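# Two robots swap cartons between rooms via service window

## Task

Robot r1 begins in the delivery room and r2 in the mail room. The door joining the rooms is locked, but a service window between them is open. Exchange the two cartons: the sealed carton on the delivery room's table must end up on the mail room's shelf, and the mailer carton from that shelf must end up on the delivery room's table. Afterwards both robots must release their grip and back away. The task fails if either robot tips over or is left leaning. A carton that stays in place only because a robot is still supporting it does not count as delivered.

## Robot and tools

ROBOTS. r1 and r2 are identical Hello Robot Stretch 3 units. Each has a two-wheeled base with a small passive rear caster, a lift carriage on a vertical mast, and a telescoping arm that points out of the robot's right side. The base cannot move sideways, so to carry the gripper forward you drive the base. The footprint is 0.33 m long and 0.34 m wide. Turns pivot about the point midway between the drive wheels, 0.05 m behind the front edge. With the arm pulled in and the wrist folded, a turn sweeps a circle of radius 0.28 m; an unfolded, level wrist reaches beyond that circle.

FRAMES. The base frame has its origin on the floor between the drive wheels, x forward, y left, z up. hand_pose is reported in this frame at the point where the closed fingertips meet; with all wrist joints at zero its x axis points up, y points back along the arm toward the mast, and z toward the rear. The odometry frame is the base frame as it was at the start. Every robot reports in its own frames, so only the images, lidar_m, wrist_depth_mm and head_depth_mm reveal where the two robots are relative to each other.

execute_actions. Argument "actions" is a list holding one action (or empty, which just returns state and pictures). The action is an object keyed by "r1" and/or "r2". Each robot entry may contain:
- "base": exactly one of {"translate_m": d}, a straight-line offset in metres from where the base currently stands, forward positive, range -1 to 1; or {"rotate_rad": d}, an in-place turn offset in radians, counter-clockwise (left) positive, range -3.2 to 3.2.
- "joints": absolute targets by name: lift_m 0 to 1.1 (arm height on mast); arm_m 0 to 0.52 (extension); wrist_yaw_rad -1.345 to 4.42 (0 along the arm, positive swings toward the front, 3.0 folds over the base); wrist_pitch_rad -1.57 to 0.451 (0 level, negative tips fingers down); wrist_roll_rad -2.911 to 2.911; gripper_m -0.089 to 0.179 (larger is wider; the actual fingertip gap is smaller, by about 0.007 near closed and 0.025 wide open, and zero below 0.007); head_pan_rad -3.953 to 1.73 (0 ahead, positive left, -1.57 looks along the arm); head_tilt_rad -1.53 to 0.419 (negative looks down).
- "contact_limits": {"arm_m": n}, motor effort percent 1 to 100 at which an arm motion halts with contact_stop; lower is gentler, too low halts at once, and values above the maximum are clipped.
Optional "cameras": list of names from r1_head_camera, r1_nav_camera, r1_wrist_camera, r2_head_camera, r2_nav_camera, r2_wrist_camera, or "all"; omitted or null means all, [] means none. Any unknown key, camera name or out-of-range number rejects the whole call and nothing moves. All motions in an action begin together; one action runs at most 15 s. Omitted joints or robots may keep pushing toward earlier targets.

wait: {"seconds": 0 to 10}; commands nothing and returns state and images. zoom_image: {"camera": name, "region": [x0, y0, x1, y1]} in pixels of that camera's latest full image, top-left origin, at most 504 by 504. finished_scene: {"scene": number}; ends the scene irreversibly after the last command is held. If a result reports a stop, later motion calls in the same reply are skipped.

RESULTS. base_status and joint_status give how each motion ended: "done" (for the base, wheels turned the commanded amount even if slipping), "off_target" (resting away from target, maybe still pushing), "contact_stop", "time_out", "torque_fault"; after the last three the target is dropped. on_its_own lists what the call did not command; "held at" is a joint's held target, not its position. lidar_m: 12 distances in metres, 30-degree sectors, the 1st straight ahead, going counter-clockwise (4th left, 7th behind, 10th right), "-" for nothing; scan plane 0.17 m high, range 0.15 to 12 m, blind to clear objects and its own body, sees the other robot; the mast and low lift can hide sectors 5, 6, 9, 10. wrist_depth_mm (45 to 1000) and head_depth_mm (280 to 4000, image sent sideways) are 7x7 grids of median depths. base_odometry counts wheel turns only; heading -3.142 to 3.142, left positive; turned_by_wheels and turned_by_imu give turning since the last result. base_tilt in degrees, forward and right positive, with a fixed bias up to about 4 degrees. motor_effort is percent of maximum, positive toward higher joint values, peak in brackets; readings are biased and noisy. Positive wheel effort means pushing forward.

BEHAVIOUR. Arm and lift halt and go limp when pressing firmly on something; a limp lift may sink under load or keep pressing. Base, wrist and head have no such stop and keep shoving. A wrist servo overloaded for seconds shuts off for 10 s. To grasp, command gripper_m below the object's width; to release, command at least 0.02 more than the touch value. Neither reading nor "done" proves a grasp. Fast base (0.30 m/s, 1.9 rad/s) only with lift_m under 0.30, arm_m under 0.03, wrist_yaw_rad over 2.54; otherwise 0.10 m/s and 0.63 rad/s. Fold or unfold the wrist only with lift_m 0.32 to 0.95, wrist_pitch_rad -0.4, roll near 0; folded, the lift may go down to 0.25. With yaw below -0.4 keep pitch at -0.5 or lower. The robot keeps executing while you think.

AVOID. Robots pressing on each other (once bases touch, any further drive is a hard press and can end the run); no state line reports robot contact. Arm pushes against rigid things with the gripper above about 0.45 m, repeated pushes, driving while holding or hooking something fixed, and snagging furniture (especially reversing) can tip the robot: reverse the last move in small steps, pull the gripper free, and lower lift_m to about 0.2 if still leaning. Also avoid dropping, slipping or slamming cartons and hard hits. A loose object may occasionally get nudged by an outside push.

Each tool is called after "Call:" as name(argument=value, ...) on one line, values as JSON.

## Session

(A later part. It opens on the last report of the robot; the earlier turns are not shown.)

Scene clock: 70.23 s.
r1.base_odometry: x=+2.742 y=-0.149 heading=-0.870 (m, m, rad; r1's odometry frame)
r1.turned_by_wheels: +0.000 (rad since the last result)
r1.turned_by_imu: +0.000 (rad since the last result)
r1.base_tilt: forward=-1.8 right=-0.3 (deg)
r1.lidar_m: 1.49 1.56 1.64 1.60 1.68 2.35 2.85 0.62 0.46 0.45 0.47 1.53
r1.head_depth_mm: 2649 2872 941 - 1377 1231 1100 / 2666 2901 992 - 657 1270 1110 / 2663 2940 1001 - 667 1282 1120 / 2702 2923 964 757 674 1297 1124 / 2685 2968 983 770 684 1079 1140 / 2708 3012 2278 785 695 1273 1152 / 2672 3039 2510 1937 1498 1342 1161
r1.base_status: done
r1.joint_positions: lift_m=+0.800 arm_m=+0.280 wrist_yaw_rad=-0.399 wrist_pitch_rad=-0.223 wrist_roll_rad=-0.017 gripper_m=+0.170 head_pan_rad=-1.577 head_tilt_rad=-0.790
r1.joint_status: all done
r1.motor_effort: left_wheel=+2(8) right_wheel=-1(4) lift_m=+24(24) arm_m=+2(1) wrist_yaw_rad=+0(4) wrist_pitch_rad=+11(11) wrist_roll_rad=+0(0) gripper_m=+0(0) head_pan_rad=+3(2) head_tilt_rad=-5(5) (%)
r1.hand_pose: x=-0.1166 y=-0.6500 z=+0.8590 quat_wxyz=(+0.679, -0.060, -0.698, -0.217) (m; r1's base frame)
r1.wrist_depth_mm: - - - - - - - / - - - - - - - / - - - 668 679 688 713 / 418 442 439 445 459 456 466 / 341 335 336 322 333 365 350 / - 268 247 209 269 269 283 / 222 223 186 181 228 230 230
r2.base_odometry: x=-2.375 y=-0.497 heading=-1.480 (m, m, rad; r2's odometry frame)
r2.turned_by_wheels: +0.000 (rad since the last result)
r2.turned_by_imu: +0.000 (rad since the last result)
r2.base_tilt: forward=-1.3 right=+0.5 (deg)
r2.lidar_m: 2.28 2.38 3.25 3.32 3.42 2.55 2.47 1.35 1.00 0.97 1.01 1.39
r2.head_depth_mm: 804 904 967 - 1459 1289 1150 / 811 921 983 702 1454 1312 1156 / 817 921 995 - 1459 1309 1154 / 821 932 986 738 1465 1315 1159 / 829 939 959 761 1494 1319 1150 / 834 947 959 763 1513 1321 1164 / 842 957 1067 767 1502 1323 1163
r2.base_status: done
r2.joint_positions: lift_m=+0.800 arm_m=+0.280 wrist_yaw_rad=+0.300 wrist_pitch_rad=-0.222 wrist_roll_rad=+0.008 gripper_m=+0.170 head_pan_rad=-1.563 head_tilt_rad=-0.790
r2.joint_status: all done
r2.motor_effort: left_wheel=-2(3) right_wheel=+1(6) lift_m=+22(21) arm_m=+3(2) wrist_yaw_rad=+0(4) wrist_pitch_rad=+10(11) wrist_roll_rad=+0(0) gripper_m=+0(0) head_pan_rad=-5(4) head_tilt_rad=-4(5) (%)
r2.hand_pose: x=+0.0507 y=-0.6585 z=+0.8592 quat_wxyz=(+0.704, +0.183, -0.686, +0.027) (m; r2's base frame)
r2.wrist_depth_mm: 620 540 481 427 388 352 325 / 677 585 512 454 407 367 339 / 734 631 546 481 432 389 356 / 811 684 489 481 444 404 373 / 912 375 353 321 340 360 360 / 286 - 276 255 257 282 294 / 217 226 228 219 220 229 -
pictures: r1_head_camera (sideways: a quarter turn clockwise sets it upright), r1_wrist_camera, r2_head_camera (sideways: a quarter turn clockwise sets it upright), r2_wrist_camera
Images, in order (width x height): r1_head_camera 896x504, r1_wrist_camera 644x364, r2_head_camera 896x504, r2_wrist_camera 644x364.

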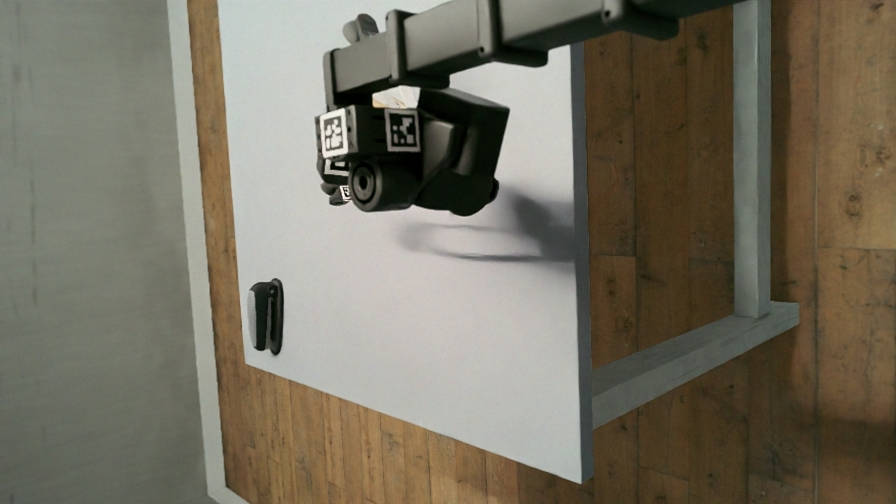

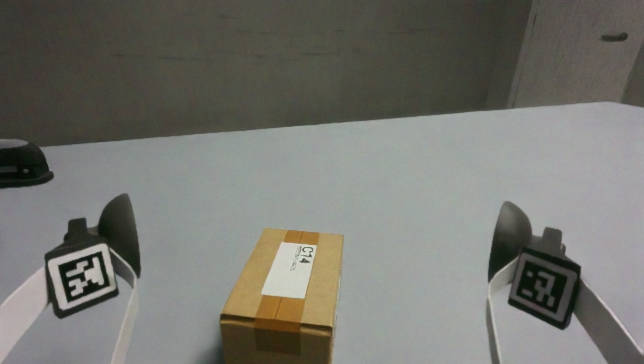

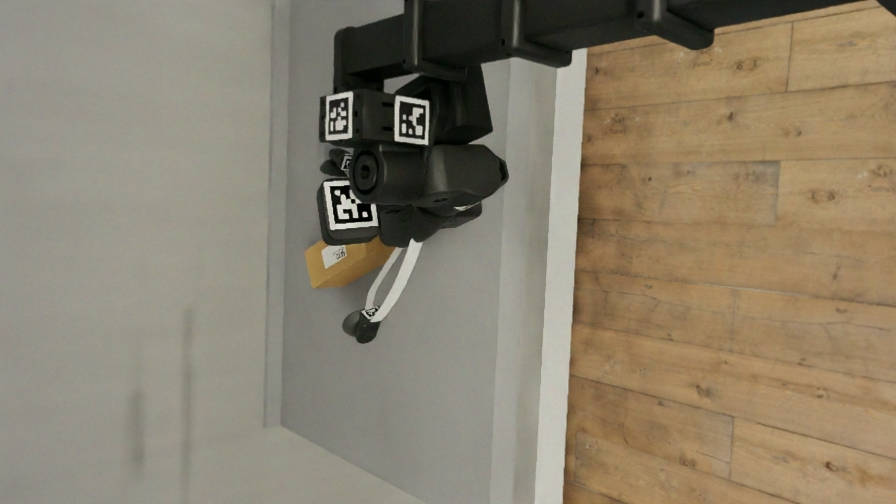

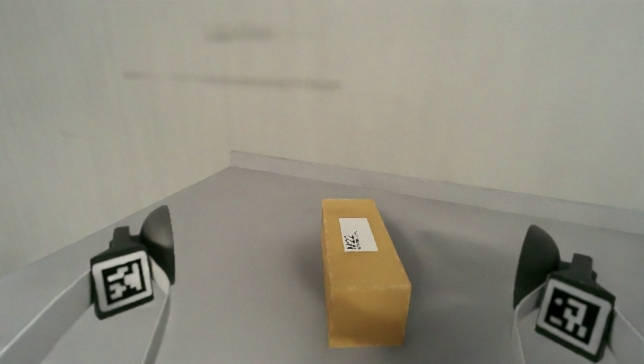

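Arm extension itself corrects both laterals.

Call:
execute_actions(actions=[{"r1":{"base":{"translate_m":0.005},"joints":{"lift_m":0.73,"arm_m":0.305}},"r2":{"joints":{"lift_m":0.73,"arm_m":0.34}}}], cameras=["r1_wrist_camera","r2_wrist_camera"])

Call:
execute_actions(actions=[{"r1":{"joints":{"gripper_m":0.02}},"r2":{"joints":{"gripper_m":0.015}}}], cameras=[])

Call:
execute_actions(actions=[{"r1":{"joints":{"lift_m":0.8}},"r2":{"joints":{"lift_m":0.8}}}], cameras=["r1_wrist_camera","r2_wrist_camera"])

Scene clock: 81.50 s.
r1.base_odometry: x=+2.745 y=-0.153 heading=-0.870 (m, m, rad; r1's odometry frame)
r1.turned_by_wheels: +0.000 (rad since the last result)
r1.turned_by_imu: +0.000 (rad since the last result)
r1.base_tilt: forward=-1.8 right=-0.3 (deg)
r1.lidar_m: 1.48 1.55 1.64 1.60 1.67 2.35 2.85 0.62 0.46 0.45 0.47 1.52
r1.head_depth_mm: 2655 2847 908 743 - 1137 1098 / 2656 2923 929 - 656 1269 1108 / 2650 2906 951 - 670 1284 1114 / 2681 2907 963 757 675 1301 1127 / 2701 2999 987 771 686 1079 1137 / 2673 3000 2340 785 695 1297 1154 / 2698 3064 2500 1947 1509 1348 1161
r1.base_status: done
r1.joint_positions: lift_m=+0.730 arm_m=+0.305 wrist_yaw_rad=-0.399 wrist_pitch_rad=-0.222 wrist_roll_rad=-0.017 gripper_m=+0.170 head_pan_rad=-1.577 head_tilt_rad=-0.790
r1.joint_status: all done
r1.motor_effort: left_wheel=+2(6) right_wheel=-1(5) lift_m=+24(23) arm_m=+2(4) wrist_yaw_rad=-1(1) wrist_pitch_rad=+11(11) wrist_roll_rad=+0(0) gripper_m=+0(0) head_pan_rad=+2(3) head_tilt_rad=-5(5) (%)
r1.hand_pose: x=-0.1166 y=-0.6750 z=+0.7890 quat_wxyz=(+0.679, -0.060, -0.698, -0.217) (m; r1's base frame)
r1.wrist_depth_mm: - - - - - - - / - - - - - - - / 388 406 414 420 431 441 447 / 272 275 264 164 287 291 295 / 217 208 136 128 214 227 220 / - 167 143 134 171 170 178 / 140 139 141 141 143 144 144
r2.base_odometry: x=-2.375 y=-0.497 heading=-1.480 (m, m, rad; r2's odometry frame)
r2.turned_by_wheels: +0.000 (rad since the last result)
r2.turned_by_imu: +0.000 (rad since the last result)
r2.base_tilt: forward=-1.4 right=+0.4 (deg)
r2.lidar_m: 2.28 2.37 3.25 3.33 3.44 2.55 2.47 1.35 1.00 0.97 1.01 1.40
r2.head_depth_mm: 805 910 943 771 - - 1135 / 810 921 978 - 1460 1323 1154 / 816 923 978 - 1469 1315 1152 / 821 930 950 737 1469 1317 1157 / 830 939 953 758 1491 1321 1153 / 837 950 954 764 1525 1326 1157 / 843 964 1064 769 1522 1335 1159
r2.base_status: not commanded
r2.joint_positions: lift_m=+0.730 arm_m=+0.340 wrist_yaw_rad=+0.300 wrist_pitch_rad=-0.222 wrist_roll_rad=+0.008 gripper_m=+0.170 head_pan_rad=-1.563 head_tilt_rad=-0.790
r2.joint_status: all done
r2.motor_effort: left_wheel=-2(2) right_wheel=+1(2) lift_m=+21(22) arm_m=+3(2) wrist_yaw_rad=+2(1) wrist_pitch_rad=+10(10) wrist_roll_rad=+0(0) gripper_m=+0(0) head_pan_rad=-4(5) head_tilt_rad=-5(4) (%)
r2.hand_pose: x=+0.0507 y=-0.7185 z=+0.7892 quat_wxyz=(+0.704, +0.182, -0.686, +0.027) (m; r2's base frame)
r2.wrist_depth_mm: 538 466 412 369 335 304 281 / 580 509 442 389 353 319 293 / 642 544 451 406 370 333 307 / 643 309 312 180 317 320 304 / 222 236 224 129 206 229 231 / 182 - 176 133 163 177 187 / 138 143 144 139 143 145 -
pictures: r1_wrist_camera, r2_wrist_camera
Images, in order (width x height): r1_wrist_camera 644x364, r2_wrist_camera 644x364.

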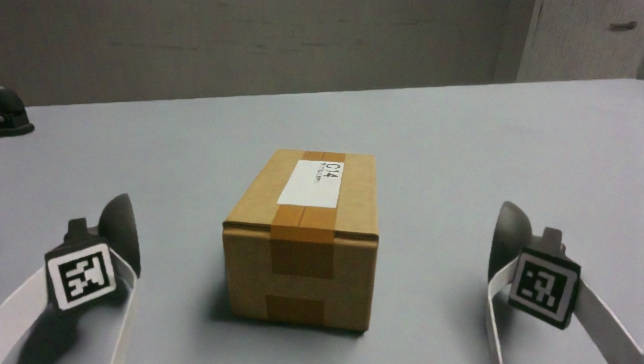

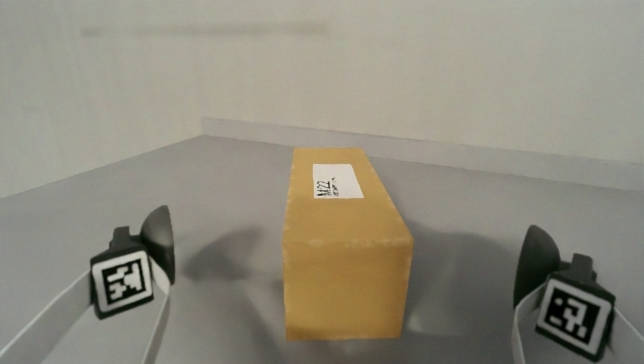

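Scene clock: 83.53 s.
r1.base_odometry: x=+2.745 y=-0.153 heading=-0.870 (m, m, rad; r1's odometry frame)
r1.turned_by_wheels: +0.000 (rad since the last result)
r1.turned_by_imu: +0.000 (rad since the last result)
r1.base_tilt: forward=-1.7 right=-0.3 (deg)
r1.lidar_m: 1.48 1.55 1.65 1.60 1.68 2.35 2.85 0.62 0.46 0.45 0.47 1.52
r1.head_depth_mm: 2656 2825 908 744 - 1140 1096 / 2673 2896 928 - 657 1263 1105 / 2664 2903 948 - 670 1282 1123 / 2674 2916 963 756 675 1298 1133 / 2677 2951 983 769 686 1076 1134 / 2696 3002 2335 782 696 1296 1156 / 2684 3036 2486 1930 1506 1352 1160
r1.base_status: not commanded
r1.joint_positions: lift_m=+0.730 arm_m=+0.305 wrist_yaw_rad=-0.399 wrist_pitch_rad=-0.222 wrist_roll_rad=-0.017 gripper_m=+0.021 head_pan_rad=-1.577 head_tilt_rad=-0.790
r1.joint_status: all done
r1.motor_effort: left_wheel=+2(2) right_wheel=-2(1) lift_m=+24(24) arm_m=+2(2) wrist_yaw_rad=-1(0) wrist_pitch_rad=+11(11) wrist_roll_rad=+0(0) gripper_m=-20(94) head_pan_rad=+3(1) head_tilt_rad=-5(5) (%)
r1.hand_pose: x=-0.1166 y=-0.6750 z=+0.7890 quat_wxyz=(+0.679, -0.060, -0.698, -0.217) (m; r1's base frame)
r1.wrist_depth_mm: - - - - - - - / - - - - - - - / 387 403 414 428 425 441 455 / 272 277 279 164 285 293 294 / 207 211 130 129 137 216 220 / 168 167 142 135 160 172 175 / 139 140 141 142 143 144 144
r2.base_odometry: x=-2.375 y=-0.497 heading=-1.480 (m, m, rad; r2's odometry frame)
r2.turned_by_wheels: +0.000 (rad since the last result)
r2.turned_by_imu: +0.000 (rad since the last result)
r2.base_tilt: forward=-1.3 right=+0.5 (deg)
r2.lidar_m: 2.28 2.38 3.25 3.32 3.43 2.55 2.47 1.35 1.00 0.97 1.00 1.39
r2.head_depth_mm: 803 911 934 771 - - 1134 / 810 912 975 - 1459 1304 1150 / 814 921 979 - 1474 1317 1156 / 824 930 992 735 1470 1324 1155 / 830 944 949 758 1487 1325 1151 / 838 947 959 763 1515 1332 1159 / 844 955 1062 766 1506 1330 1160
r2.base_status: not commanded
r2.joint_positions: lift_m=+0.730 arm_m=+0.340 wrist_yaw_rad=+0.300 wrist_pitch_rad=-0.222 wrist_roll_rad=+0.008 gripper_m=+0.016 head_pan_rad=-1.563 head_tilt_rad=-0.790
r2.joint_status: all done
r2.motor_effort: left_wheel=-2(2) right_wheel=+1(1) lift_m=+21(22) arm_m=+3(3) wrist_yaw_rad=+1(1) wrist_pitch_rad=+11(11) wrist_roll_rad=+0(0) gripper_m=-17(98) head_pan_rad=-4(5) head_tilt_rad=-4(5) (%)
r2.hand_pose: x=+0.0507 y=-0.7184 z=+0.7890 quat_wxyz=(+0.704, +0.183, -0.686, +0.026) (m; r2's base frame)
r2.wrist_depth_mm: 536 473 412 370 333 305 281 / 585 507 441 391 352 319 293 / 644 548 444 407 370 334 305 / 487 310 311 179 315 321 304 / 221 223 230 128 145 228 230 / 173 174 168 129 130 178 178 / 142 143 144 138 140 145 146
pictures: none
No camera images: the call's "cameras" was empty. Leave "cameras" out to get every camera's image.

Scene clock: 85.00 s.
r1.base_odometry: x=+2.745 y=-0.153 heading=-0.870 (m, m, rad; r1's odometry frame)
r1.turned_by_wheels: +0.000 (rad since the last result)
r1.turned_by_imu: +0.000 (rad since the last result)
r1.base_tilt: forward=-1.7 right=-0.3 (deg)
r1.lidar_m: 1.48 1.55 1.65 1.60 1.68 2.35 2.85 0.62 0.46 0.45 0.47 1.52
r1.head_depth_mm: 2628 2829 941 - 1374 1234 1098 / 2668 2901 999 693 654 1270 1107 / 2645 2932 1018 698 665 1279 1111 / 2641 2962 963 755 677 1297 1129 / 2715 2958 986 768 686 1077 1137 / 2718 3008 2365 785 696 1297 1151 / 2682 3026 2474 1947 1508 1350 1162
r1.base_status: not commanded
r1.joint_positions: lift_m=+0.800 arm_m=+0.305 wrist_yaw_rad=-0.399 wrist_pitch_rad=-0.229 wrist_roll_rad=-0.017 gripper_m=+0.021 head_pan_rad=-1.577 head_tilt_rad=-0.790
r1.joint_status: all done
r1.motor_effort: left_wheel=+1(2) right_wheel=-1(2) lift_m=+41(42) arm_m=+3(2) wrist_yaw_rad=+0(1) wrist_pitch_rad=+15(15) wrist_roll_rad=+0(0) gripper_m=-20(20) head_pan_rad=+2(2) head_tilt_rad=-4(5) (%)
r1.hand_pose: x=-0.1164 y=-0.6745 z=+0.8567 quat_wxyz=(+0.679, -0.058, -0.698, -0.219) (m; r1's base frame)
r1.wrist_depth_mm: - - - - - - - / - - - - - - - / - - - 651 631 686 685 / 400 430 429 164 442 455 451 / 323 331 130 129 137 340 341 / 260 263 143 135 249 272 273 / 217 219 222 215 223 226 227
r2.base_odometry: x=-2.375 y=-0.497 heading=-1.480 (m, m, rad; r2's odometry frame)
r2.turned_by_wheels: +0.000 (rad since the last result)
r2.turned_by_imu: +0.000 (rad since the last result)
r2.base_tilt: forward=-1.3 right=+0.6 (deg)
r2.lidar_m: 2.28 2.38 3.26 3.33 3.42 2.55 2.47 1.35 1.00 0.96 1.01 1.40
r2.head_depth_mm: 805 904 975 - 1455 1282 1144 / 807 914 - 732 1447 1313 1153 / 817 929 1003 713 1465 1314 1152 / 823 932 823 756 1475 1317 1147 / 829 935 951 760 1491 1329 1160 / 837 948 959 763 1501 1323 1163 / 843 961 1062 764 1520 1319 1167
r2.base_status: not commanded
r2.joint_positions: lift_m=+0.800 arm_m=+0.340 wrist_yaw_rad=+0.300 wrist_pitch_rad=-0.231 wrist_roll_rad=+0.008 gripper_m=+0.016 head_pan_rad=-1.563 head_tilt_rad=-0.790
r2.joint_status: all done
r2.motor_effort: left_wheel=-2(2) right_wheel=+2(2) lift_m=+40(42) arm_m=+4(3) wrist_yaw_rad=+1(1) wrist_pitch_rad=+15(15) wrist_roll_rad=+0(0) gripper_m=-17(17) head_pan_rad=-3(4) head_tilt_rad=-4(4) (%)
r2.hand_pose: x=+0.0505 y=-0.7177 z=+0.8561 quat_wxyz=(+0.704, +0.186, -0.685, +0.023) (m; r2's base frame)
r2.wrist_depth_mm: 535 466 414 371 333 305 280 / 589 507 442 392 352 320 292 / 642 550 476 418 372 338 309 / 716 593 472 184 386 354 321 / 783 343 354 127 230 348 327 / 268 268 260 129 129 274 275 / 220 221 223 139 217 224 226
pictures: r1_wrist_camera, r2_wrist_camera
Images, in order (width x height): r1_wrist_camera 644x364, r2_wrist_camera 644x364.

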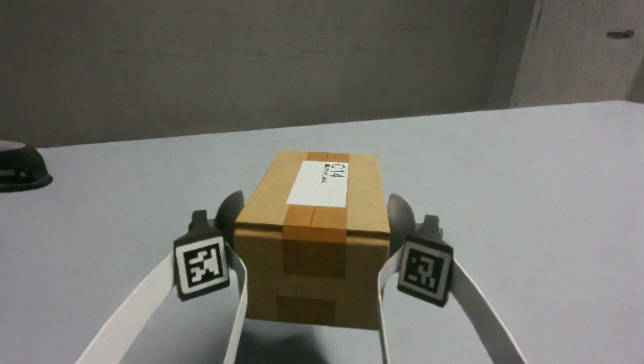

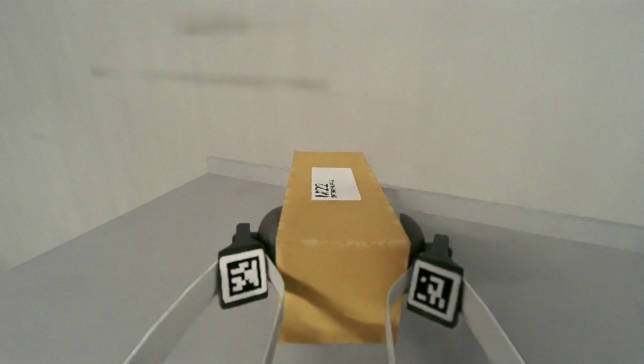

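Call:
execute_actions(actions=[{"r1":{"joints":{"arm_m":0,"lift_m":0.9}},"r2":{"joints":{"arm_m":0,"lift_m":0.9}}}], cameras=[])

Call:
execute_actions(actions=[{"r1":{"base":{"translate_m":-0.3},"joints":{"wrist_pitch_rad":-0.4,"wrist_yaw_rad":2.7}},"r2":{"base":{"rotate_rad":1.46},"joints":{"wrist_pitch_rad":-0.4,"wrist_yaw_rad":2.7}}}], cameras=[])

Call:
execute_actions(actions=[{"r1":{"base":{"translate_m":-0.87},"joints":{"lift_m":0.28}},"r2":{"base":{"translate_m":0.65},"joints":{"lift_m":0.28}}}], cameras=[])

Call:
execute_actions(actions=[{"r1":{"base":{"translate_m":-1}},"r2":{"base":{"translate_m":1}}}], cameras=[])

Call:
execute_actions(actions=[{"r1":{"base":{"rotate_rad":-1.59}},"r2":{"base":{"translate_m":1}}}], cameras=[])

Call:
execute_actions(actions=[{"r1":{"base":{"translate_m":0.8},"joints":{"head_tilt_rad":-0.5}},"r2":{"base":{"rotate_rad":1.70},"joints":{"head_tilt_rad":-0.5}}}], cameras=["r1_nav_camera","r2_nav_camera"])

Call:
execute_actions(actions=[{"r1":{"joints":{"lift_m":0.95}},"r2":{"joints":{"lift_m":0.95}}}], cameras=[])

Call:
execute_actions(actions=[{"r1":{"joints":{"wrist_yaw_rad":1.4}},"r2":{"joints":{"wrist_yaw_rad":1.4}}}], cameras=[])

Call:
execute_actions(actions=[{"r1":{"joints":{"wrist_pitch_rad":-0.2,"lift_m":1.0}},"r2":{"joints":{"wrist_pitch_rad":-0.2,"lift_m":1.0}}}], cameras=[])

Call:
execute_actions(actions=[{"r1":{"joints":{"wrist_yaw_rad":0}},"r2":{"joints":{"wrist_yaw_rad":0}}}], cameras=["r1_wrist_camera","r2_wrist_camera"])

Scene clock: 107.07 s.
r1.base_odometry: x=+2.745 y=-0.153 heading=-0.870 (m, m, rad; r1's odometry frame)
r1.turned_by_wheels: +0.000 (rad since the last result)
r1.turned_by_imu: -0.001 (rad since the last result)
r1.base_tilt: forward=-1.8 right=-0.3 (deg)
r1.lidar_m: 1.48 1.55 1.65 1.60 1.67 2.35 2.85 0.62 0.46 0.45 0.47 1.53
r1.head_depth_mm: 2646 2876 910 436 - - - / 2656 2869 926 781 - - 1068 / 2640 2933 945 748 650 1288 1094 / 2665 2950 963 760 676 1299 1132 / 2692 2964 986 767 685 1078 1140 / 2672 3002 2353 783 694 1291 1150 / 2724 3009 2486 1947 1508 1339 1159
r1.base_status: not commanded
r1.joint_positions: lift_m=+0.900 arm_m=+0.001 wrist_yaw_rad=-0.400 wrist_pitch_rad=-0.230 wrist_roll_rad=-0.017 gripper_m=+0.021 head_pan_rad=-1.577 head_tilt_rad=-0.790
r1.joint_status: all done
joint sent to its limit — the command would take r1.arm_m past its lower limit, so that joint was sent only as far as its limit.
r1.motor_effort: left_wheel=+2(2) right_wheel=-2(1) lift_m=+41(43) arm_m=-2(4) wrist_yaw_rad=-1(1) wrist_pitch_rad=+15(15) wrist_roll_rad=+0(0) gripper_m=-20(20) head_pan_rad=+2(2) head_tilt_rad=-5(5) (%)
r1.hand_pose: x=-0.1165 y=-0.3711 z=+0.9566 quat_wxyz=(+0.679, -0.058, -0.698, -0.220) (m; r1's base frame)
r1.wrist_depth_mm: - - - - - - - / - - - - - - - / - - - - - - - / 648 670 665 164 683 698 692 / 497 502 130 129 138 516 529 / 398 404 142 135 381 412 438 / 338 342 341 336 341 372 -
r2.base_odometry: x=-2.375 y=-0.497 heading=-1.480 (m, m, rad; r2's odometry frame)
r2.turned_by_wheels: +0.000 (rad since the last result)
r2.turned_by_imu: +0.000 (rad since the last result)
r2.base_tilt: forward=-1.4 right=+0.4 (deg)
r2.lidar_m: 2.28 2.39 3.26 3.32 3.43 2.55 2.47 1.35 1.00 0.97 1.00 1.39
r2.head_depth_mm: 805 909 939 752 1398 - - / 811 916 940 753 1470 - - / 819 926 944 777 - - - / 825 935 953 454 - 1290 1153 / 832 941 953 487 1472 1322 1159 / 839 947 954 760 1504 1334 1165 / 842 958 1075 767 1509 1330 1158
r2.base_status: not commanded
r2.joint_positions: lift_m=+0.900 arm_m=+0.002 wrist_yaw_rad=+0.300 wrist_pitch_rad=-0.232 wrist_roll_rad=+0.008 gripper_m=+0.016 head_pan_rad=-1.563 head_tilt_rad=-0.790
r2.joint_status: all done
joint sent to its limit — the command would take r2.arm_m past its lower limit, so that joint was sent only as far as its limit.
r2.motor_effort: left_wheel=-1(2) right_wheel=+2(2) lift_m=+40(39) arm_m=-2(3) wrist_yaw_rad=+2(1) wrist_pitch_rad=+16(15) wrist_roll_rad=+0(0) gripper_m=-18(17) head_pan_rad=-3(5) head_tilt_rad=-4(4) (%)
r2.hand_pose: x=+0.0505 y=-0.3803 z=+0.9559 quat_wxyz=(+0.704, +0.186, -0.685, +0.023) (m; r2's base frame)
r2.wrist_depth_mm: - 892 784 687 619 573 520 / - 959 820 727 662 601 547 / - - 876 790 699 623 575 / - - 949 183 693 652 598 / - - 561 127 315 535 542 / - - 430 129 129 420 420 / - - - 139 343 343 345
pictures: none
No camera images: the call's "cameras" was empty. Leave "cameras" out to get every camera's image.

Scene clock: 111.07 s.
r1.base_odometry: x=+2.552 y=+0.077 heading=-0.870 (m, m, rad; r1's odometry frame)
r1.turned_by_wheels: +0.000 (rad since the last result)
r1.turned_by_imu: -0.002 (rad since the last result)
r1.base_tilt: forward=-1.7 right=-0.3 (deg)
r1.lidar_m: 1.78 1.86 1.66 1.61 1.69 2.36 2.56 0.61 0.45 0.44 0.46 0.64
r1.head_depth_mm: 2647 2842 911 724 - - 1098 / 2634 2919 926 735 637 - 1085 / 2657 2905 943 744 650 - - / 2696 2939 965 758 658 1060 1148 / 2695 2953 983 771 666 1285 1143 / 2693 2996 1002 783 677 1331 1153 / 2686 3013 1026 795 688 1338 1146
r1.base_status: done
r1.joint_positions: lift_m=+0.900 arm_m=+0.001 wrist_yaw_rad=+2.699 wrist_pitch_rad=-0.426 wrist_roll_rad=-0.017 gripper_m=+0.021 head_pan_rad=-1.577 head_tilt_rad=-0.790
r1.joint_status: all done
r1.motor_effort: left_wheel=+2(5) right_wheel=-1(6) lift_m=+41(41) arm_m=-2(2) wrist_yaw_rad=+2(5) wrist_pitch_rad=+13(14) wrist_roll_rad=+0(0) gripper_m=-20(19) head_pan_rad=+3(3) head_tilt_rad=-5(5) (%)
r1.hand_pose: x=+0.0745 y=+0.0555 z=+0.9106 quat_wxyz=(+0.298, +0.701, -0.003, +0.648) (m; r1's base frame)
r1.wrist_depth_mm: - - - - - - - / - - - - - - - / - - - - - - - / - - - 164 - - - / - - 130 129 138 - - / - - 143 135 - - - / - - - - - - -
r2.base_odometry: x=-2.375 y=-0.497 heading=-0.020 (m, m, rad; r2's odometry frame)
r2.turned_by_wheels: +1.460 (rad since the last result)
r2.turned_by_imu: +1.446 (rad since the last result)
r2.base_tilt: forward=-1.3 right=+0.5 (deg)
r2.lidar_m: 3.32 3.40 2.63 2.47 1.51 1.03 0.97 0.98 1.26 2.28 2.32 2.96
r2.head_depth_mm: 1997 2260 2301 1806 1597 - 1129 / 1983 2244 2290 1841 1567 - 1136 / 1981 2242 2322 1851 1610 - - / 1979 2225 2321 1841 1624 - 1174 / 1970 2226 2319 1847 1543 1275 1167 / 1980 2218 2308 1847 1555 1329 1157 / 1972 2215 2340 1855 1554 1334 1164
r2.base_status: done
r2.joint_positions: lift_m=+0.900 arm_m=+0.002 wrist_yaw_rad=+2.698 wrist_pitch_rad=-0.428 wrist_roll_rad=+0.008 gripper_m=+0.016 head_pan_rad=-1.563 head_tilt_rad=-0.790
r2.joint_status: all done
r2.motor_effort: left_wheel=-1(8) right_wheel=+2(4) lift_m=+40(40) arm_m=-2(3) wrist_yaw_rad=+1(3) wrist_pitch_rad=+13(14) wrist_roll_rad=+0(0) gripper_m=-17(17) head_pan_rad=-4(4) head_tilt_rad=-5(4) (%)
r2.hand_pose: x=+0.0744 y=+0.0542 z=+0.9100 quat_wxyz=(+0.299, +0.709, -0.006, +0.638) (m; r2's base frame)
r2.wrist_depth_mm: - - - - - - - / - - - - - - - / - - - - - - - / - - - 183 - - - / - - - 127 - - - / - - - 129 130 - - / - - - 139 - - -
pictures: none
No camera images: the call's "cameras" was empty. Leave "cameras" out to get every camera's image.

Scene clock: 119.30 s.
r1.base_odometry: x=+1.991 y=+0.741 heading=-0.870 (m, m, rad; r1's odometry frame)
r1.turned_by_wheels: +0.000 (rad since the last result)
r1.turned_by_imu: -0.005 (rad since the last result)
r1.base_tilt: forward=-1.8 right=-0.3 (deg)
r1.lidar_m: 2.65 2.26 1.68 1.63 1.71 1.74 1.68 1.76 2.44 0.41 0.43 0.61
r1.head_depth_mm: 2613 2868 2204 1753 1467 1260 1097 / 2604 2871 2256 1784 1483 1270 1106 / 2644 2853 990 745 631 938 1099 / 2646 2911 962 758 641 1295 1101 / 2673 2928 987 771 649 1316 1120 / 2644 2979 1007 785 658 1333 1130 / 2668 2985 1029 796 668 1336 1138
r1.base_status: done
r1.joint_positions: lift_m=+0.280 arm_m=+0.001 wrist_yaw_rad=+2.699 wrist_pitch_rad=-0.427 wrist_roll_rad=-0.017 gripper_m=+0.021 head_pan_rad=-1.577 head_tilt_rad=-0.790
r1.joint_status: all done
r1.motor_effort: left_wheel=+2(9) right_wheel=-2(12) lift_m=+25(33) arm_m=-2(2) wrist_yaw_rad=+2(2) wrist_pitch_rad=+13(13) wrist_roll_rad=+0(0) gripper_m=-20(19) head_pan_rad=+2(2) head_tilt_rad=-5(5) (%)
r1.hand_pose: x=+0.0744 y=+0.0555 z=+0.2910 quat_wxyz=(+0.298, +0.701, -0.003, +0.648) (m; r1's base frame)
r1.wrist_depth_mm: - - - - - - - / - - - - - - - / 851 847 858 859 868 899 899 / 682 675 680 163 691 705 695 / - 565 130 129 138 586 583 / - 495 138 135 462 481 499 / - - - 415 430 429 429
r2.base_odometry: x=-1.725 y=-0.510 heading=-0.020 (m, m, rad; r2's odometry frame)
r2.turned_by_wheels: +0.000 (rad since the last result)
r2.turned_by_imu: -0.001 (rad since the last result)
r2.base_tilt: forward=-1.3 right=+0.4 (deg)
r2.lidar_m: 2.69 2.74 2.69 2.52 2.52 1.72 1.61 1.65 2.11 2.23 2.27 2.87
r2.head_depth_mm: 1945 2197 2277 1835 1525 1313 1153 / 1931 2203 2299 1829 1538 1310 1155 / 1924 2200 2316 1840 1543 1314 1153 / 1916 2181 2338 1838 1546 1322 1156 / 1934 2181 2342 1856 1545 1327 1156 / 1937 2170 2294 1867 1546 1320 1160 / 1932 2176 2363 1864 1552 1331 1162
r2.base_status: done
r2.joint_positions: lift_m=+0.280 arm_m=+0.002 wrist_yaw_rad=+2.699 wrist_pitch_rad=-0.430 wrist_roll_rad=+0.008 gripper_m=+0.016 head_pan_rad=-1.563 head_tilt_rad=-0.790
r2.joint_status: all done
r2.motor_effort: left_wheel=-2(10) right_wheel=+1(6) lift_m=+22(30) arm_m=-3(2) wrist_yaw_rad=+1(2) wrist_pitch_rad=+14(14) wrist_roll_rad=+0(0) gripper_m=-17(17) head_pan_rad=-4(3) head_tilt_rad=-4(4) (%)
r2.hand_pose: x=+0.0742 y=+0.0541 z=+0.2904 quat_wxyz=(+0.299, +0.709, -0.005, +0.638) (m; r2's base frame)
r2.wrist_depth_mm: - - - - - - - / - - - - - - - / - 955 938 937 950 936 916 / - 724 718 183 718 727 708 / - 579 599 127 344 584 580 / - 505 - 129 130 481 487 / 436 - - 139 407 416 418
pictures: none
No camera images: the call's "cameras" was empty. Leave "cameras" out to get every camera's image.

Scene clock: 124.30 s.
r1.base_odometry: x=+1.346 y=+1.506 heading=-0.870 (m, m, rad; r1's odometry frame)
r1.turned_by_wheels: +0.000 (rad since the last result)
r1.turned_by_imu: -0.005 (rad since the last result)
r1.base_tilt: forward=-1.7 right=-0.3 (deg)
r1.lidar_m: 1.65 2.30 1.71 1.65 0.95 0.70 0.68 0.71 0.99 2.79 1.42 1.05
r1.head_depth_mm: 2249 2349 2148 1776 1471 1253 1101 / 2597 2870 2234 1795 1483 1270 1107 / 2619 2850 2303 1818 1497 1285 1125 / 2614 2938 2352 1840 1514 1293 1131 / 2614 2933 2385 1882 1537 1304 1141 / 2625 2951 2459 1910 1571 1319 1150 / 2649 2995 2508 1934 1594 1341 1160
r1.base_status: done
r1.joint_positions: lift_m=+0.280 arm_m=+0.001 wrist_yaw_rad=+2.699 wrist_pitch_rad=-0.427 wrist_roll_rad=-0.017 gripper_m=+0.021 head_pan_rad=-1.577 head_tilt_rad=-0.790
r1.joint_status: not commanded
r1.motor_effort: left_wheel=+3(8) right_wheel=-3(11) lift_m=+25(25) arm_m=-1(2) wrist_yaw_rad=+2(1) wrist_pitch_rad=+13(13) wrist_roll_rad=+0(0) gripper_m=-19(20) head_pan_rad=+3(2) head_tilt_rad=-5(5) (%)
r1.hand_pose: x=+0.0744 y=+0.0555 z=+0.2910 quat_wxyz=(+0.298, +0.701, -0.003, +0.648) (m; r1's base frame)
r1.wrist_depth_mm: - - - - - - - / - - - - - - - / 861 858 899 874 890 856 876 / 688 676 680 165 693 702 702 / - 572 130 129 138 582 581 / - 494 138 135 452 496 497 / - - - 415 425 432 425
r2.base_odometry: x=-0.725 y=-0.530 heading=-0.021 (m, m, rad; r2's odometry frame)
r2.turned_by_wheels: +0.000 (rad since the last result)
r2.turned_by_imu: -0.002 (rad since the last result)
r2.base_tilt: forward=-1.2 right=+0.4 (deg)
r2.lidar_m: 1.70 1.73 2.22 2.61 2.65 2.78 2.61 2.65 2.29 2.11 2.16 1.81
r2.head_depth_mm: 1875 2110 2303 1827 1523 1305 1150 / 1860 2125 2295 1855 1538 1311 1146 / 1860 2115 2263 1858 1539 1319 1150 / 1840 2073 2260 1859 1530 1324 1154 / 1844 2082 2215 1857 1561 1324 1156 / 1818 2068 2216 1863 1538 1324 1167 / 1821 2076 2253 1876 1540 1318 1169
r2.base_status: done
r2.joint_positions: lift_m=+0.280 arm_m=+0.002 wrist_yaw_rad=+2.699 wrist_pitch_rad=-0.430 wrist_roll_rad=+0.008 gripper_m=+0.016 head_pan_rad=-1.563 head_tilt_rad=-0.790
r2.joint_status: not commanded
r2.motor_effort: left_wheel=-1(8) right_wheel=+1(5) lift_m=+23(23) arm_m=-2(2) wrist_yaw_rad=+1(1) wrist_pitch_rad=+14(14) wrist_roll_rad=+0(0) gripper_m=-17(18) head_pan_rad=-2(4) head_tilt_rad=-4(4) (%)
r2.hand_pose: x=+0.0742 y=+0.0541 z=+0.2904 quat_wxyz=(+0.299, +0.709, -0.005, +0.638) (m; r2's base frame)
r2.wrist_depth_mm: - - - - - - - / - - - - - - - / - 940 948 940 926 929 938 / - 728 722 184 713 710 717 / - 574 595 127 344 587 575 / - 502 - 129 130 487 483 / 433 - - 139 409 418 418
pictures: none
No camera images: the call's "cameras" was empty. Leave "cameras" out to get every camera's image.

Scene clock: 129.30 s.
r1.base_odometry: x=+1.346 y=+1.506 heading=-2.460 (m, m, rad; r1's odometry frame)
r1.turned_by_wheels: -1.590 (rad since the last result)
r1.turned_by_imu: -1.587 (rad since the last result)
r1.base_tilt: forward=-1.7 right=-0.3 (deg)
r1.lidar_m: 2.77 1.42 1.05 1.66 2.30 1.71 1.66 0.95 0.70 0.68 0.71 0.99
r1.head_depth_mm: 551 628 725 863 1069 1234 1093 / 553 629 732 867 1072 1242 1105 / 553 632 733 870 1078 1256 1120 / 556 632 736 877 1086 1269 1128 / 557 633 736 880 1091 1287 1141 / 558 635 740 886 1091 1292 1149 / 560 637 742 887 1099 1308 1157
r1.base_status: done
r1.joint_positions: lift_m=+0.280 arm_m=+0.001 wrist_yaw_rad=+2.699 wrist_pitch_rad=-0.427 wrist_roll_rad=-0.017 gripper_m=+0.021 head_pan_rad=-1.577 head_tilt_rad=-0.790
r1.joint_status: not commanded
r1.motor_effort: left_wheel=+2(14) right_wheel=-3(10) lift_m=+25(25) arm_m=-2(2) wrist_yaw_rad=+1(1) wrist_pitch_rad=+13(13) wrist_roll_rad=+0(0) gripper_m=-20(20) head_pan_rad=+3(3) head_tilt_rad=-5(5) (%)
r1.hand_pose: x=+0.0744 y=+0.0554 z=+0.2910 quat_wxyz=(+0.298, +0.701, -0.003, +0.648) (m; r1's base frame)
r1.wrist_depth_mm: - - - - - - - / - - - - - - - / 861 873 868 875 899 884 896 / 691 670 677 164 689 688 705 / - 568 130 128 138 577 574 / - 500 138 135 467 487 493 / - - - 416 424 428 435
r2.base_odometry: x=+0.275 y=-0.551 heading=-0.021 (m, m, rad; r2's odometry frame)
r2.turned_by_wheels: +0.000 (rad since the last result)
r2.turned_by_imu: -0.002 (rad since the last result)
r2.base_tilt: forward=-1.3 right=+0.5 (deg)
r2.lidar_m: 0.70 0.71 0.91 2.05 2.74 3.53 3.59 3.21 2.17 2.04 1.10 0.75
r2.head_depth_mm: 1786 2006 2241 1820 1525 1312 1149 / 1775 2012 2204 1827 1546 1314 1152 / 1782 1999 2208 1845 1535 1318 1153 / 1779 2023 2217 1861 1546 1319 1156 / 1762 1999 2191 1851 1542 1315 1163 / 1753 1996 2201 1885 1552 1313 1164 / 1761 1975 2175 1862 1553 1329 1164
r2.base_status: done
r2.joint_positions: lift_m=+0.280 arm_m=+0.002 wrist_yaw_rad=+2.699 wrist_pitch_rad=-0.430 wrist_roll_rad=+0.008 gripper_m=+0.016 head_pan_rad=-1.563 head_tilt_rad=-0.790
r2.joint_status: not commanded
r2.motor_effort: left_wheel=-1(9) right_wheel=+1(8) lift_m=+23(23) arm_m=-3(3) wrist_yaw_rad=+2(1) wrist_pitch_rad=+14(14) wrist_roll_rad=+0(0) gripper_m=-17(17) head_pan_rad=-5(3) head_tilt_rad=-5(5) (%)
r2.hand_pose: x=+0.0742 y=+0.0541 z=+0.2904 quat_wxyz=(+0.299, +0.709, -0.005, +0.638) (m; r2's base frame)
r2.wrist_depth_mm: - - - - 904 666 526 / - - - - 959 695 546 / - 950 949 938 885 717 566 / - 730 724 184 707 681 584 / - 582 595 127 343 580 558 / - 511 - 129 130 490 487 / 434 - - 139 410 418 416
pictures: none
No camera images: the call's "cameras" was empty. Leave "cameras" out to get every camera's image.

Scene clock: 133.73 s.
r1.base_odometry: x=+0.725 y=+1.001 heading=-2.460 (m, m, rad; r1's odometry frame)
r1.turned_by_wheels: +0.000 (rad since the last result)
r1.turned_by_imu: +0.004 (rad since the last result)
r1.base_tilt: forward=-1.7 right=-0.3 (deg)
r1.lidar_m: 2.33 2.43 0.99 0.99 1.04 2.53 2.46 0.97 0.72 0.70 0.73 1.02
r1.head_depth_mm: - - - 809 591 902 1035 / - - - 828 602 911 1048 / - - - 846 611 916 1057 / - - - 868 621 929 1071 / - - - 885 632 937 1083 / - - - 907 643 944 1092 / - - - 934 651 950 1110
r1.base_status: done
r1.joint_positions: lift_m=+0.280 arm_m=+0.001 wrist_yaw_rad=+2.699 wrist_pitch_rad=-0.427 wrist_roll_rad=-0.017 gripper_m=+0.021 head_pan_rad=-1.577 head_tilt_rad=-0.507
r1.joint_status: all done
r1.motor_effort: left_wheel=+2(14) right_wheel=-3(5) lift_m=+25(25) arm_m=-2(2) wrist_yaw_rad=+1(1) wrist_pitch_rad=+13(13) wrist_roll_rad=+0(0) gripper_m=-20(19) head_pan_rad=+2(3) head_tilt_rad=+4(24) (%)
r1.hand_pose: x=+0.0744 y=+0.0554 z=+0.2910 quat_wxyz=(+0.298, +0.701, -0.003, +0.648) (m; r1's base frame)
r1.wrist_depth_mm: - - - - - - - / - - - - - - - / 844 854 858 876 896 873 858 / 686 665 678 164 675 692 709 / - 558 131 129 138 570 574 / - 497 138 135 462 491 500 / - - - 415 427 435 434
r2.base_odometry: x=+0.275 y=-0.551 heading=+1.679 (m, m, rad; r2's odometry frame)
r2.turned_by_wheels: +1.700 (rad since the last result)
r2.turned_by_imu: +1.674 (rad since the last result)
r2.base_tilt: forward=-1.4 right=+0.4 (deg)
r2.lidar_m: 2.70 2.83 3.69 3.57 2.80 2.09 2.03 0.96 0.72 0.70 0.73 1.03
r2.head_depth_mm: - - - 860 629 878 1003 / - - - 864 629 895 1015 / - - 3774 864 632 910 1036 / - - 3774 864 631 926 1053 / - - 2541 868 632 943 1076 / - - - 869 633 959 1095 / - - - 877 634 970 1120
r2.base_status: done
r2.joint_positions: lift_m=+0.280 arm_m=+0.002 wrist_yaw_rad=+2.699 wrist_pitch_rad=-0.430 wrist_roll_rad=+0.008 gripper_m=+0.016 head_pan_rad=-1.563 head_tilt_rad=-0.507
r2.joint_status: all done
r2.motor_effort: left_wheel=-1(12) right_wheel=+2(9) lift_m=+23(23) arm_m=-3(3) wrist_yaw_rad=+1(2) wrist_pitch_rad=+14(14) wrist_roll_rad=+0(0) gripper_m=-17(17) head_pan_rad=-4(4) head_tilt_rad=+3(25) (%)
r2.hand_pose: x=+0.0742 y=+0.0541 z=+0.2904 quat_wxyz=(+0.299, +0.709, -0.005, +0.638) (m; r2's base frame)
r2.wrist_depth_mm: - - - - - - - / - - - - - - - / - 949 946 933 934 926 912 / - 731 728 183 723 713 708 / - 587 597 127 344 580 579 / - 507 - 129 129 485 486 / 436 - - 138 405 420 415
pictures: r1_nav_camera (sideways: a quarter turn counterclockwise sets it upright), r2_nav_camera (sideways: a quarter turn counterclockwise sets it upright)
Images, in order (width x height): r1_nav_camera 672x504, r2_nav_camera 672x504.

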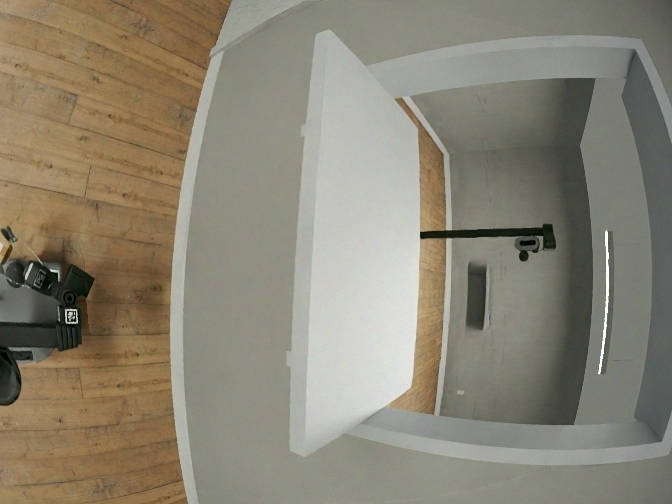

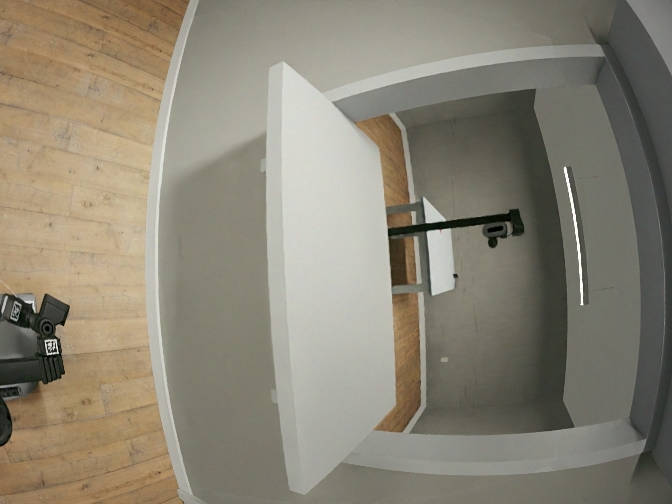

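Scene clock: 140.67 s.
r1.base_odometry: x=+0.725 y=+1.001 heading=-2.460 (m, m, rad; r1's odometry frame)
r1.turned_by_wheels: +0.000 (rad since the last result)
r1.turned_by_imu: -0.001 (rad since the last result)
r1.base_tilt: forward=-1.8 right=-0.3 (deg)
r1.lidar_m: 2.33 2.43 0.99 0.99 1.04 2.54 2.46 0.97 0.72 0.70 0.73 1.02
r1.head_depth_mm: - - - 809 593 872 - / - - - 827 601 880 - / - - - 845 610 889 - / - - - 868 621 899 - / - 1441 - 885 633 933 1061 / - - - 906 644 946 1097 / - - - 930 653 955 1105
r1.base_status: not commanded
r1.joint_positions: lift_m=+0.950 arm_m=+0.001 wrist_yaw_rad=+2.699 wrist_pitch_rad=-0.427 wrist_roll_rad=-0.017 gripper_m=+0.021 head_pan_rad=-1.577 head_tilt_rad=-0.507
r1.joint_status: all done
r1.motor_effort: left_wheel=+2(3) right_wheel=-2(2) lift_m=+41(42) arm_m=-2(2) wrist_yaw_rad=+1(1) wrist_pitch_rad=+13(14) wrist_roll_rad=+0(0) gripper_m=-20(20) head_pan_rad=+2(2) head_tilt_rad=+3(3) (%)
r1.hand_pose: x=+0.0744 y=+0.0554 z=+0.9604 quat_wxyz=(+0.298, +0.701, -0.003, +0.648) (m; r1's base frame)
r1.wrist_depth_mm: - - - - - - - / 890 959 - - - - - / - - - - - - - / - - - 164 - - - / - - 131 129 138 - - / - - 143 135 - - - / - - - - - - -
r2.base_odometry: x=+0.275 y=-0.551 heading=+1.679 (m, m, rad; r2's odometry frame)
r2.turned_by_wheels: +0.000 (rad since the last result)
r2.turned_by_imu: +0.000 (rad since the last result)
r2.base_tilt: forward=-1.3 right=+0.4 (deg)
r2.lidar_m: 2.70 2.83 3.69 3.59 2.80 2.08 2.04 0.96 0.72 0.70 0.74 1.03
r2.head_depth_mm: - - - 858 627 868 - / - - - 861 629 880 - / - - 3792 863 633 896 - / - - 3796 863 631 897 - / - 1400 2545 864 632 933 - / - - - 869 632 961 1083 / - - - 869 638 974 1118
r2.base_status: not commanded
r2.joint_positions: lift_m=+0.950 arm_m=+0.002 wrist_yaw_rad=+2.699 wrist_pitch_rad=-0.430 wrist_roll_rad=+0.008 gripper_m=+0.016 head_pan_rad=-1.563 head_tilt_rad=-0.507
r2.joint_status: all done
r2.motor_effort: left_wheel=-1(2) right_wheel=+2(2) lift_m=+40(43) arm_m=-3(3) wrist_yaw_rad=+0(1) wrist_pitch_rad=+14(14) wrist_roll_rad=+0(0) gripper_m=-17(17) head_pan_rad=-5(4) head_tilt_rad=+3(3) (%)
r2.hand_pose: x=+0.0742 y=+0.0541 z=+0.9597 quat_wxyz=(+0.299, +0.709, -0.005, +0.638) (m; r2's base frame)
r2.wrist_depth_mm: - - - - - - - / - - - - - - - / - - - - - - - / - - - 183 - - - / - - - 127 - - - / - - - 129 130 - - / - - - 139 - - -
pictures: none
No camera images: the call's "cameras" was empty. Leave "cameras" out to get every camera's image.

Scene clock: 142.30 s.
r1.base_odometry: x=+0.725 y=+1.001 heading=-2.460 (m, m, rad; r1's odometry frame)
r1.turned_by_wheels: +0.000 (rad since the last result)
r1.turned_by_imu: +0.000 (rad since the last result)
r1.base_tilt: forward=-1.7 right=-0.3 (deg)
r1.lidar_m: 2.33 2.43 0.99 0.99 1.04 2.54 2.46 0.97 0.72 0.70 0.73 1.02
r1.head_depth_mm: - - - 811 594 - - / - - - 828 601 721 - / - - - 845 612 903 1061 / - - - 863 621 927 1058 / - 1456 3732 888 630 937 1034 / - - - 908 640 944 - / - - - 928 652 958 1057
r1.base_status: not commanded
r1.joint_positions: lift_m=+0.950 arm_m=+0.001 wrist_yaw_rad=+1.402 wrist_pitch_rad=-0.427 wrist_roll_rad=-0.017 gripper_m=+0.021 head_pan_rad=-1.577 head_tilt_rad=-0.507
r1.joint_status: all done
r1.motor_effort: left_wheel=+2(3) right_wheel=-2(2) lift_m=+41(41) arm_m=-2(2) wrist_yaw_rad=-2(3) wrist_pitch_rad=+13(14) wrist_roll_rad=+0(0) gripper_m=-19(19) head_pan_rad=+2(2) head_tilt_rad=+3(3) (%)
r1.hand_pose: x=+0.1987 y=-0.1840 z=+0.9604 quat_wxyz=(+0.629, +0.557, -0.426, +0.336) (m; r1's base frame)
r1.wrist_depth_mm: - - - - - 768 582 / - - - - - 529 540 / - - - - - 488 389 / - - - 165 - 800 334 / - - 130 129 138 844 597 / - - 143 135 - 793 593 / - - - - - 815 608
r2.base_odometry: x=+0.275 y=-0.551 heading=+1.679 (m, m, rad; r2's odometry frame)
r2.turned_by_wheels: +0.000 (rad since the last result)
r2.turned_by_imu: +0.000 (rad since the last result)
r2.base_tilt: forward=-1.4 right=+0.4 (deg)
r2.lidar_m: 2.70 2.84 3.70 3.59 2.80 2.08 2.04 0.96 0.72 0.70 0.74 1.03
r2.head_depth_mm: - - - 859 628 562 - / - - - 859 630 723 - / - - 3464 865 631 902 - / - - 3772 866 630 926 1062 / - 1388 2548 864 632 940 1066 / - - - 867 635 960 - / - - - 870 634 970 -
r2.base_status: not commanded
r2.joint_positions: lift_m=+0.950 arm_m=+0.002 wrist_yaw_rad=+1.402 wrist_pitch_rad=-0.430 wrist_roll_rad=+0.008 gripper_m=+0.016 head_pan_rad=-1.563 head_tilt_rad=-0.507
r2.joint_status: all done
r2.motor_effort: left_wheel=-1(1) right_wheel=+1(1) lift_m=+40(40) arm_m=-2(2) wrist_yaw_rad=-2(3) wrist_pitch_rad=+14(14) wrist_roll_rad=+0(0) gripper_m=-17(18) head_pan_rad=-4(3) head_tilt_rad=+3(3) (%)
r2.hand_pose: x=+0.1983 y=-0.1849 z=+0.9597 quat_wxyz=(+0.624, +0.562, -0.433, +0.328) (m; r2's base frame)
r2.wrist_depth_mm: - - - - - 822 571 / - - - - - 830 570 / - - - - - 838 413 / - - - 184 - 855 350 / - - - 127 - 855 590 / - - - 129 130 868 599 / - - - 139 - 817 596
pictures: none
No camera images: the call's "cameras" was empty. Leave "cameras" out to get every camera's image.

Scene clock: 143.60 s.
r1.base_odometry: x=+0.725 y=+1.001 heading=-2.460 (m, m, rad; r1's odometry frame)
r1.turned_by_wheels: +0.000 (rad since the last result)
r1.turned_by_imu: +0.000 (rad since the last result)
r1.base_tilt: forward=-1.8 right=-0.3 (deg)
r1.lidar_m: 2.33 2.43 0.99 0.99 1.04 2.53 2.46 0.97 0.72 0.70 0.73 1.02
r1.head_depth_mm: - - - 818 645 - - / - - - 832 657 - - / - - - 844 638 920 - / - - - 864 620 925 - / - 1321 - 886 631 920 - / - - - 907 668 - - / - - - 929 667 - -
r1.base_status: not commanded
r1.joint_positions: lift_m=+1.000 arm_m=+0.001 wrist_yaw_rad=+1.402 wrist_pitch_rad=-0.234 wrist_roll_rad=-0.017 gripper_m=+0.021 head_pan_rad=-1.577 head_tilt_rad=-0.507
r1.joint_status: all done
r1.motor_effort: left_wheel=+2(2) right_wheel=-2(2) lift_m=+41(42) arm_m=-2(2) wrist_yaw_rad=-2(2) wrist_pitch_rad=+17(15) wrist_roll_rad=+0(0) gripper_m=-20(19) head_pan_rad=+2(3) head_tilt_rad=+2(3) (%)
r1.hand_pose: x=+0.2188 y=-0.1874 z=+1.0556 quat_wxyz=(+0.595, +0.513, -0.478, +0.394) (m; r1's base frame)
r1.wrist_depth_mm: - - - - - 771 573 / - - - - - 774 600 / - - - - - 772 646 / - - - 164 - 589 598 / - - 130 129 138 492 448 / - - 142 135 - 790 368 / - - - - - 787 332
r2.base_odometry: x=+0.275 y=-0.551 heading=+1.679 (m, m, rad; r2's odometry frame)
r2.turned_by_wheels: +0.000 (rad since the last result)
r2.turned_by_imu: +0.000 (rad since the last result)
r2.base_tilt: forward=-1.4 right=+0.5 (deg)
r2.lidar_m: 2.70 2.84 3.70 3.59 2.80 2.09 2.04 0.96 0.72 0.70 0.73 1.03
r2.head_depth_mm: - - - 860 667 - - / - - - 861 668 - - / - - 3755 865 656 - - / - - 3833 862 631 927 1004 / - 1346 2553 867 630 943 - / - - - 867 633 - - / - - - 868 661 - -
r2.base_status: not commanded
r2.joint_positions: lift_m=+1.000 arm_m=+0.002 wrist_yaw_rad=+1.402 wrist_pitch_rad=-0.236 wrist_roll_rad=+0.008 gripper_m=+0.016 head_pan_rad=-1.563 head_tilt_rad=-0.507
r2.joint_status: all done
r2.motor_effort: left_wheel=-1(1) right_wheel=+2(2) lift_m=+40(42) arm_m=-3(2) wrist_yaw_rad=-2(1) wrist_pitch_rad=+17(19) wrist_roll_rad=+0(0) gripper_m=-17(17) head_pan_rad=-3(4) head_tilt_rad=+3(3) (%)
r2.hand_pose: x=+0.2187 y=-0.1884 z=+1.0551 quat_wxyz=(+0.589, +0.518, -0.485, +0.387) (m; r2's base frame)
r2.wrist_depth_mm: - - - - - 824 575 / - - - - - 822 580 / - - - - - 838 576 / - - - 183 - 835 572 / - - - 127 - 522 468 / - - - 129 129 838 369 / - - - 139 - 782 355
pictures: none
No camera images: the call's "cameras" was empty. Leave "cameras" out to get every camera's image.

Scene clock: 145.27 s.
r1.base_odometry: x=+0.725 y=+1.001 heading=-2.460 (m, m, rad; r1's odometry frame)
r1.turned_by_wheels: +0.000 (rad since the last result)
r1.turned_by_imu: +0.000 (rad since the last result)
r1.base_tilt: forward=-1.7 right=-0.3 (deg)
r1.lidar_m: 2.33 2.44 0.99 0.99 1.04 2.53 2.46 0.97 0.72 0.70 0.73 1.02
r1.head_depth_mm: - - - 815 646 - - / - - - 872 - - - / - - - 895 - - 1064 / - - - 870 600 929 1068 / - 1429 - 887 631 939 1080 / - - - 905 643 946 1096 / - - - 928 654 955 1105
r1.base_status: not commanded
r1.joint_positions: lift_m=+1.000 arm_m=+0.001 wrist_yaw_rad=+0.002 wrist_pitch_rad=-0.234 wrist_roll_rad=-0.017 gripper_m=+0.021 head_pan_rad=-1.577 head_tilt_rad=-0.507
r1.joint_status: all done
r1.motor_effort: left_wheel=+2(2) right_wheel=-2(2) lift_m=+40(41) arm_m=-2(2) wrist_yaw_rad=-2(4) wrist_pitch_rad=+17(17) wrist_roll_rad=+0(0) gripper_m=-20(20) head_pan_rad=+2(3) head_tilt_rad=+3(3) (%)
r1.hand_pose: x=-0.0211 y=-0.3900 z=+1.0556 quat_wxyz=(+0.709, +0.084, -0.696, -0.081) (m; r1's base frame)
r1.wrist_depth_mm: - - - - - - 399 / - - - - - 525 423 / - 830 - - - 511 448 / 563 571 562 164 574 510 484 / 428 432 130 128 137 451 519 / 341 346 142 135 325 358 549 / 324 317 317 311 312 312 316
r2.base_odometry: x=+0.275 y=-0.551 heading=+1.679 (m, m, rad; r2's odometry frame)
r2.turned_by_wheels: +0.000 (rad since the last result)
r2.turned_by_imu: +0.000 (rad since the last result)
r2.base_tilt: forward=-1.4 right=+0.3 (deg)
r2.lidar_m: 2.70 2.84 3.69 3.59 2.79 2.09 2.03 0.96 0.72 0.70 0.74 1.03
r2.head_depth_mm: - - - 858 668 - - / - - - 890 - - - / - - 3790 698 - - - / - - 3792 867 607 930 1058 / - 1340 2537 869 632 938 1074 / - - - 865 634 953 1094 / - - - 870 636 972 1111
r2.base_status: not commanded
r2.joint_positions: lift_m=+1.000 arm_m=+0.002 wrist_yaw_rad=+0.002 wrist_pitch_rad=-0.236 wrist_roll_rad=+0.008 gripper_m=+0.016 head_pan_rad=-1.563 head_tilt_rad=-0.507
r2.joint_status: all done
r2.motor_effort: left_wheel=-1(2) right_wheel=+2(2) lift_m=+40(40) arm_m=-2(2) wrist_yaw_rad=-2(1) wrist_pitch_rad=+17(17) wrist_roll_rad=+0(0) gripper_m=-17(17) head_pan_rad=-4(5) head_tilt_rad=+3(3) (%)
r2.hand_pose: x=-0.0211 y=-0.3908 z=+1.0551 quat_wxyz=(+0.700, +0.084, -0.704, -0.083) (m; r2's base frame)
r2.wrist_depth_mm: 566 - - - - - 472 / 570 - - - - - 468 / 582 - - - - - 468 / 577 622 620 184 629 635 457 / 453 453 467 127 282 460 458 / 352 358 343 129 129 364 364 / 709 676 323 139 298 299 299
pictures: r1_wrist_camera, r2_wrist_camera
Images, in order (width x height): r1_wrist_camera 644x364, r2_wrist_camera 644x364.

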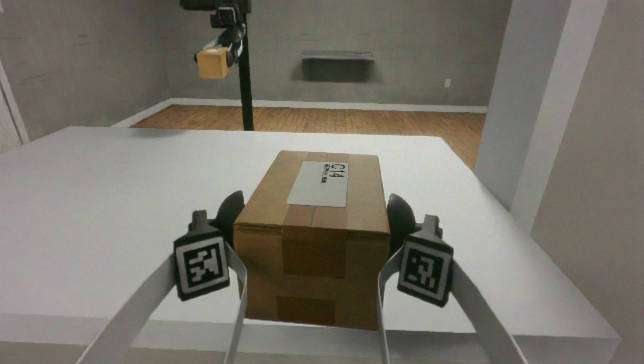

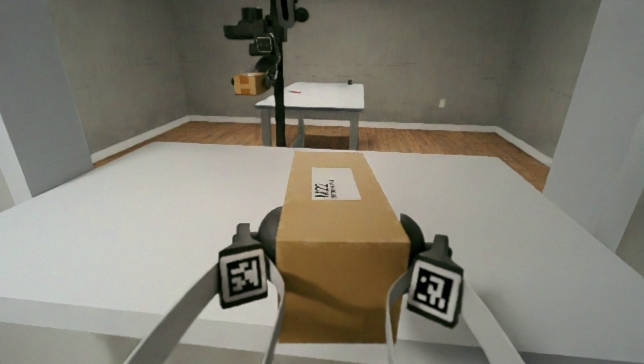

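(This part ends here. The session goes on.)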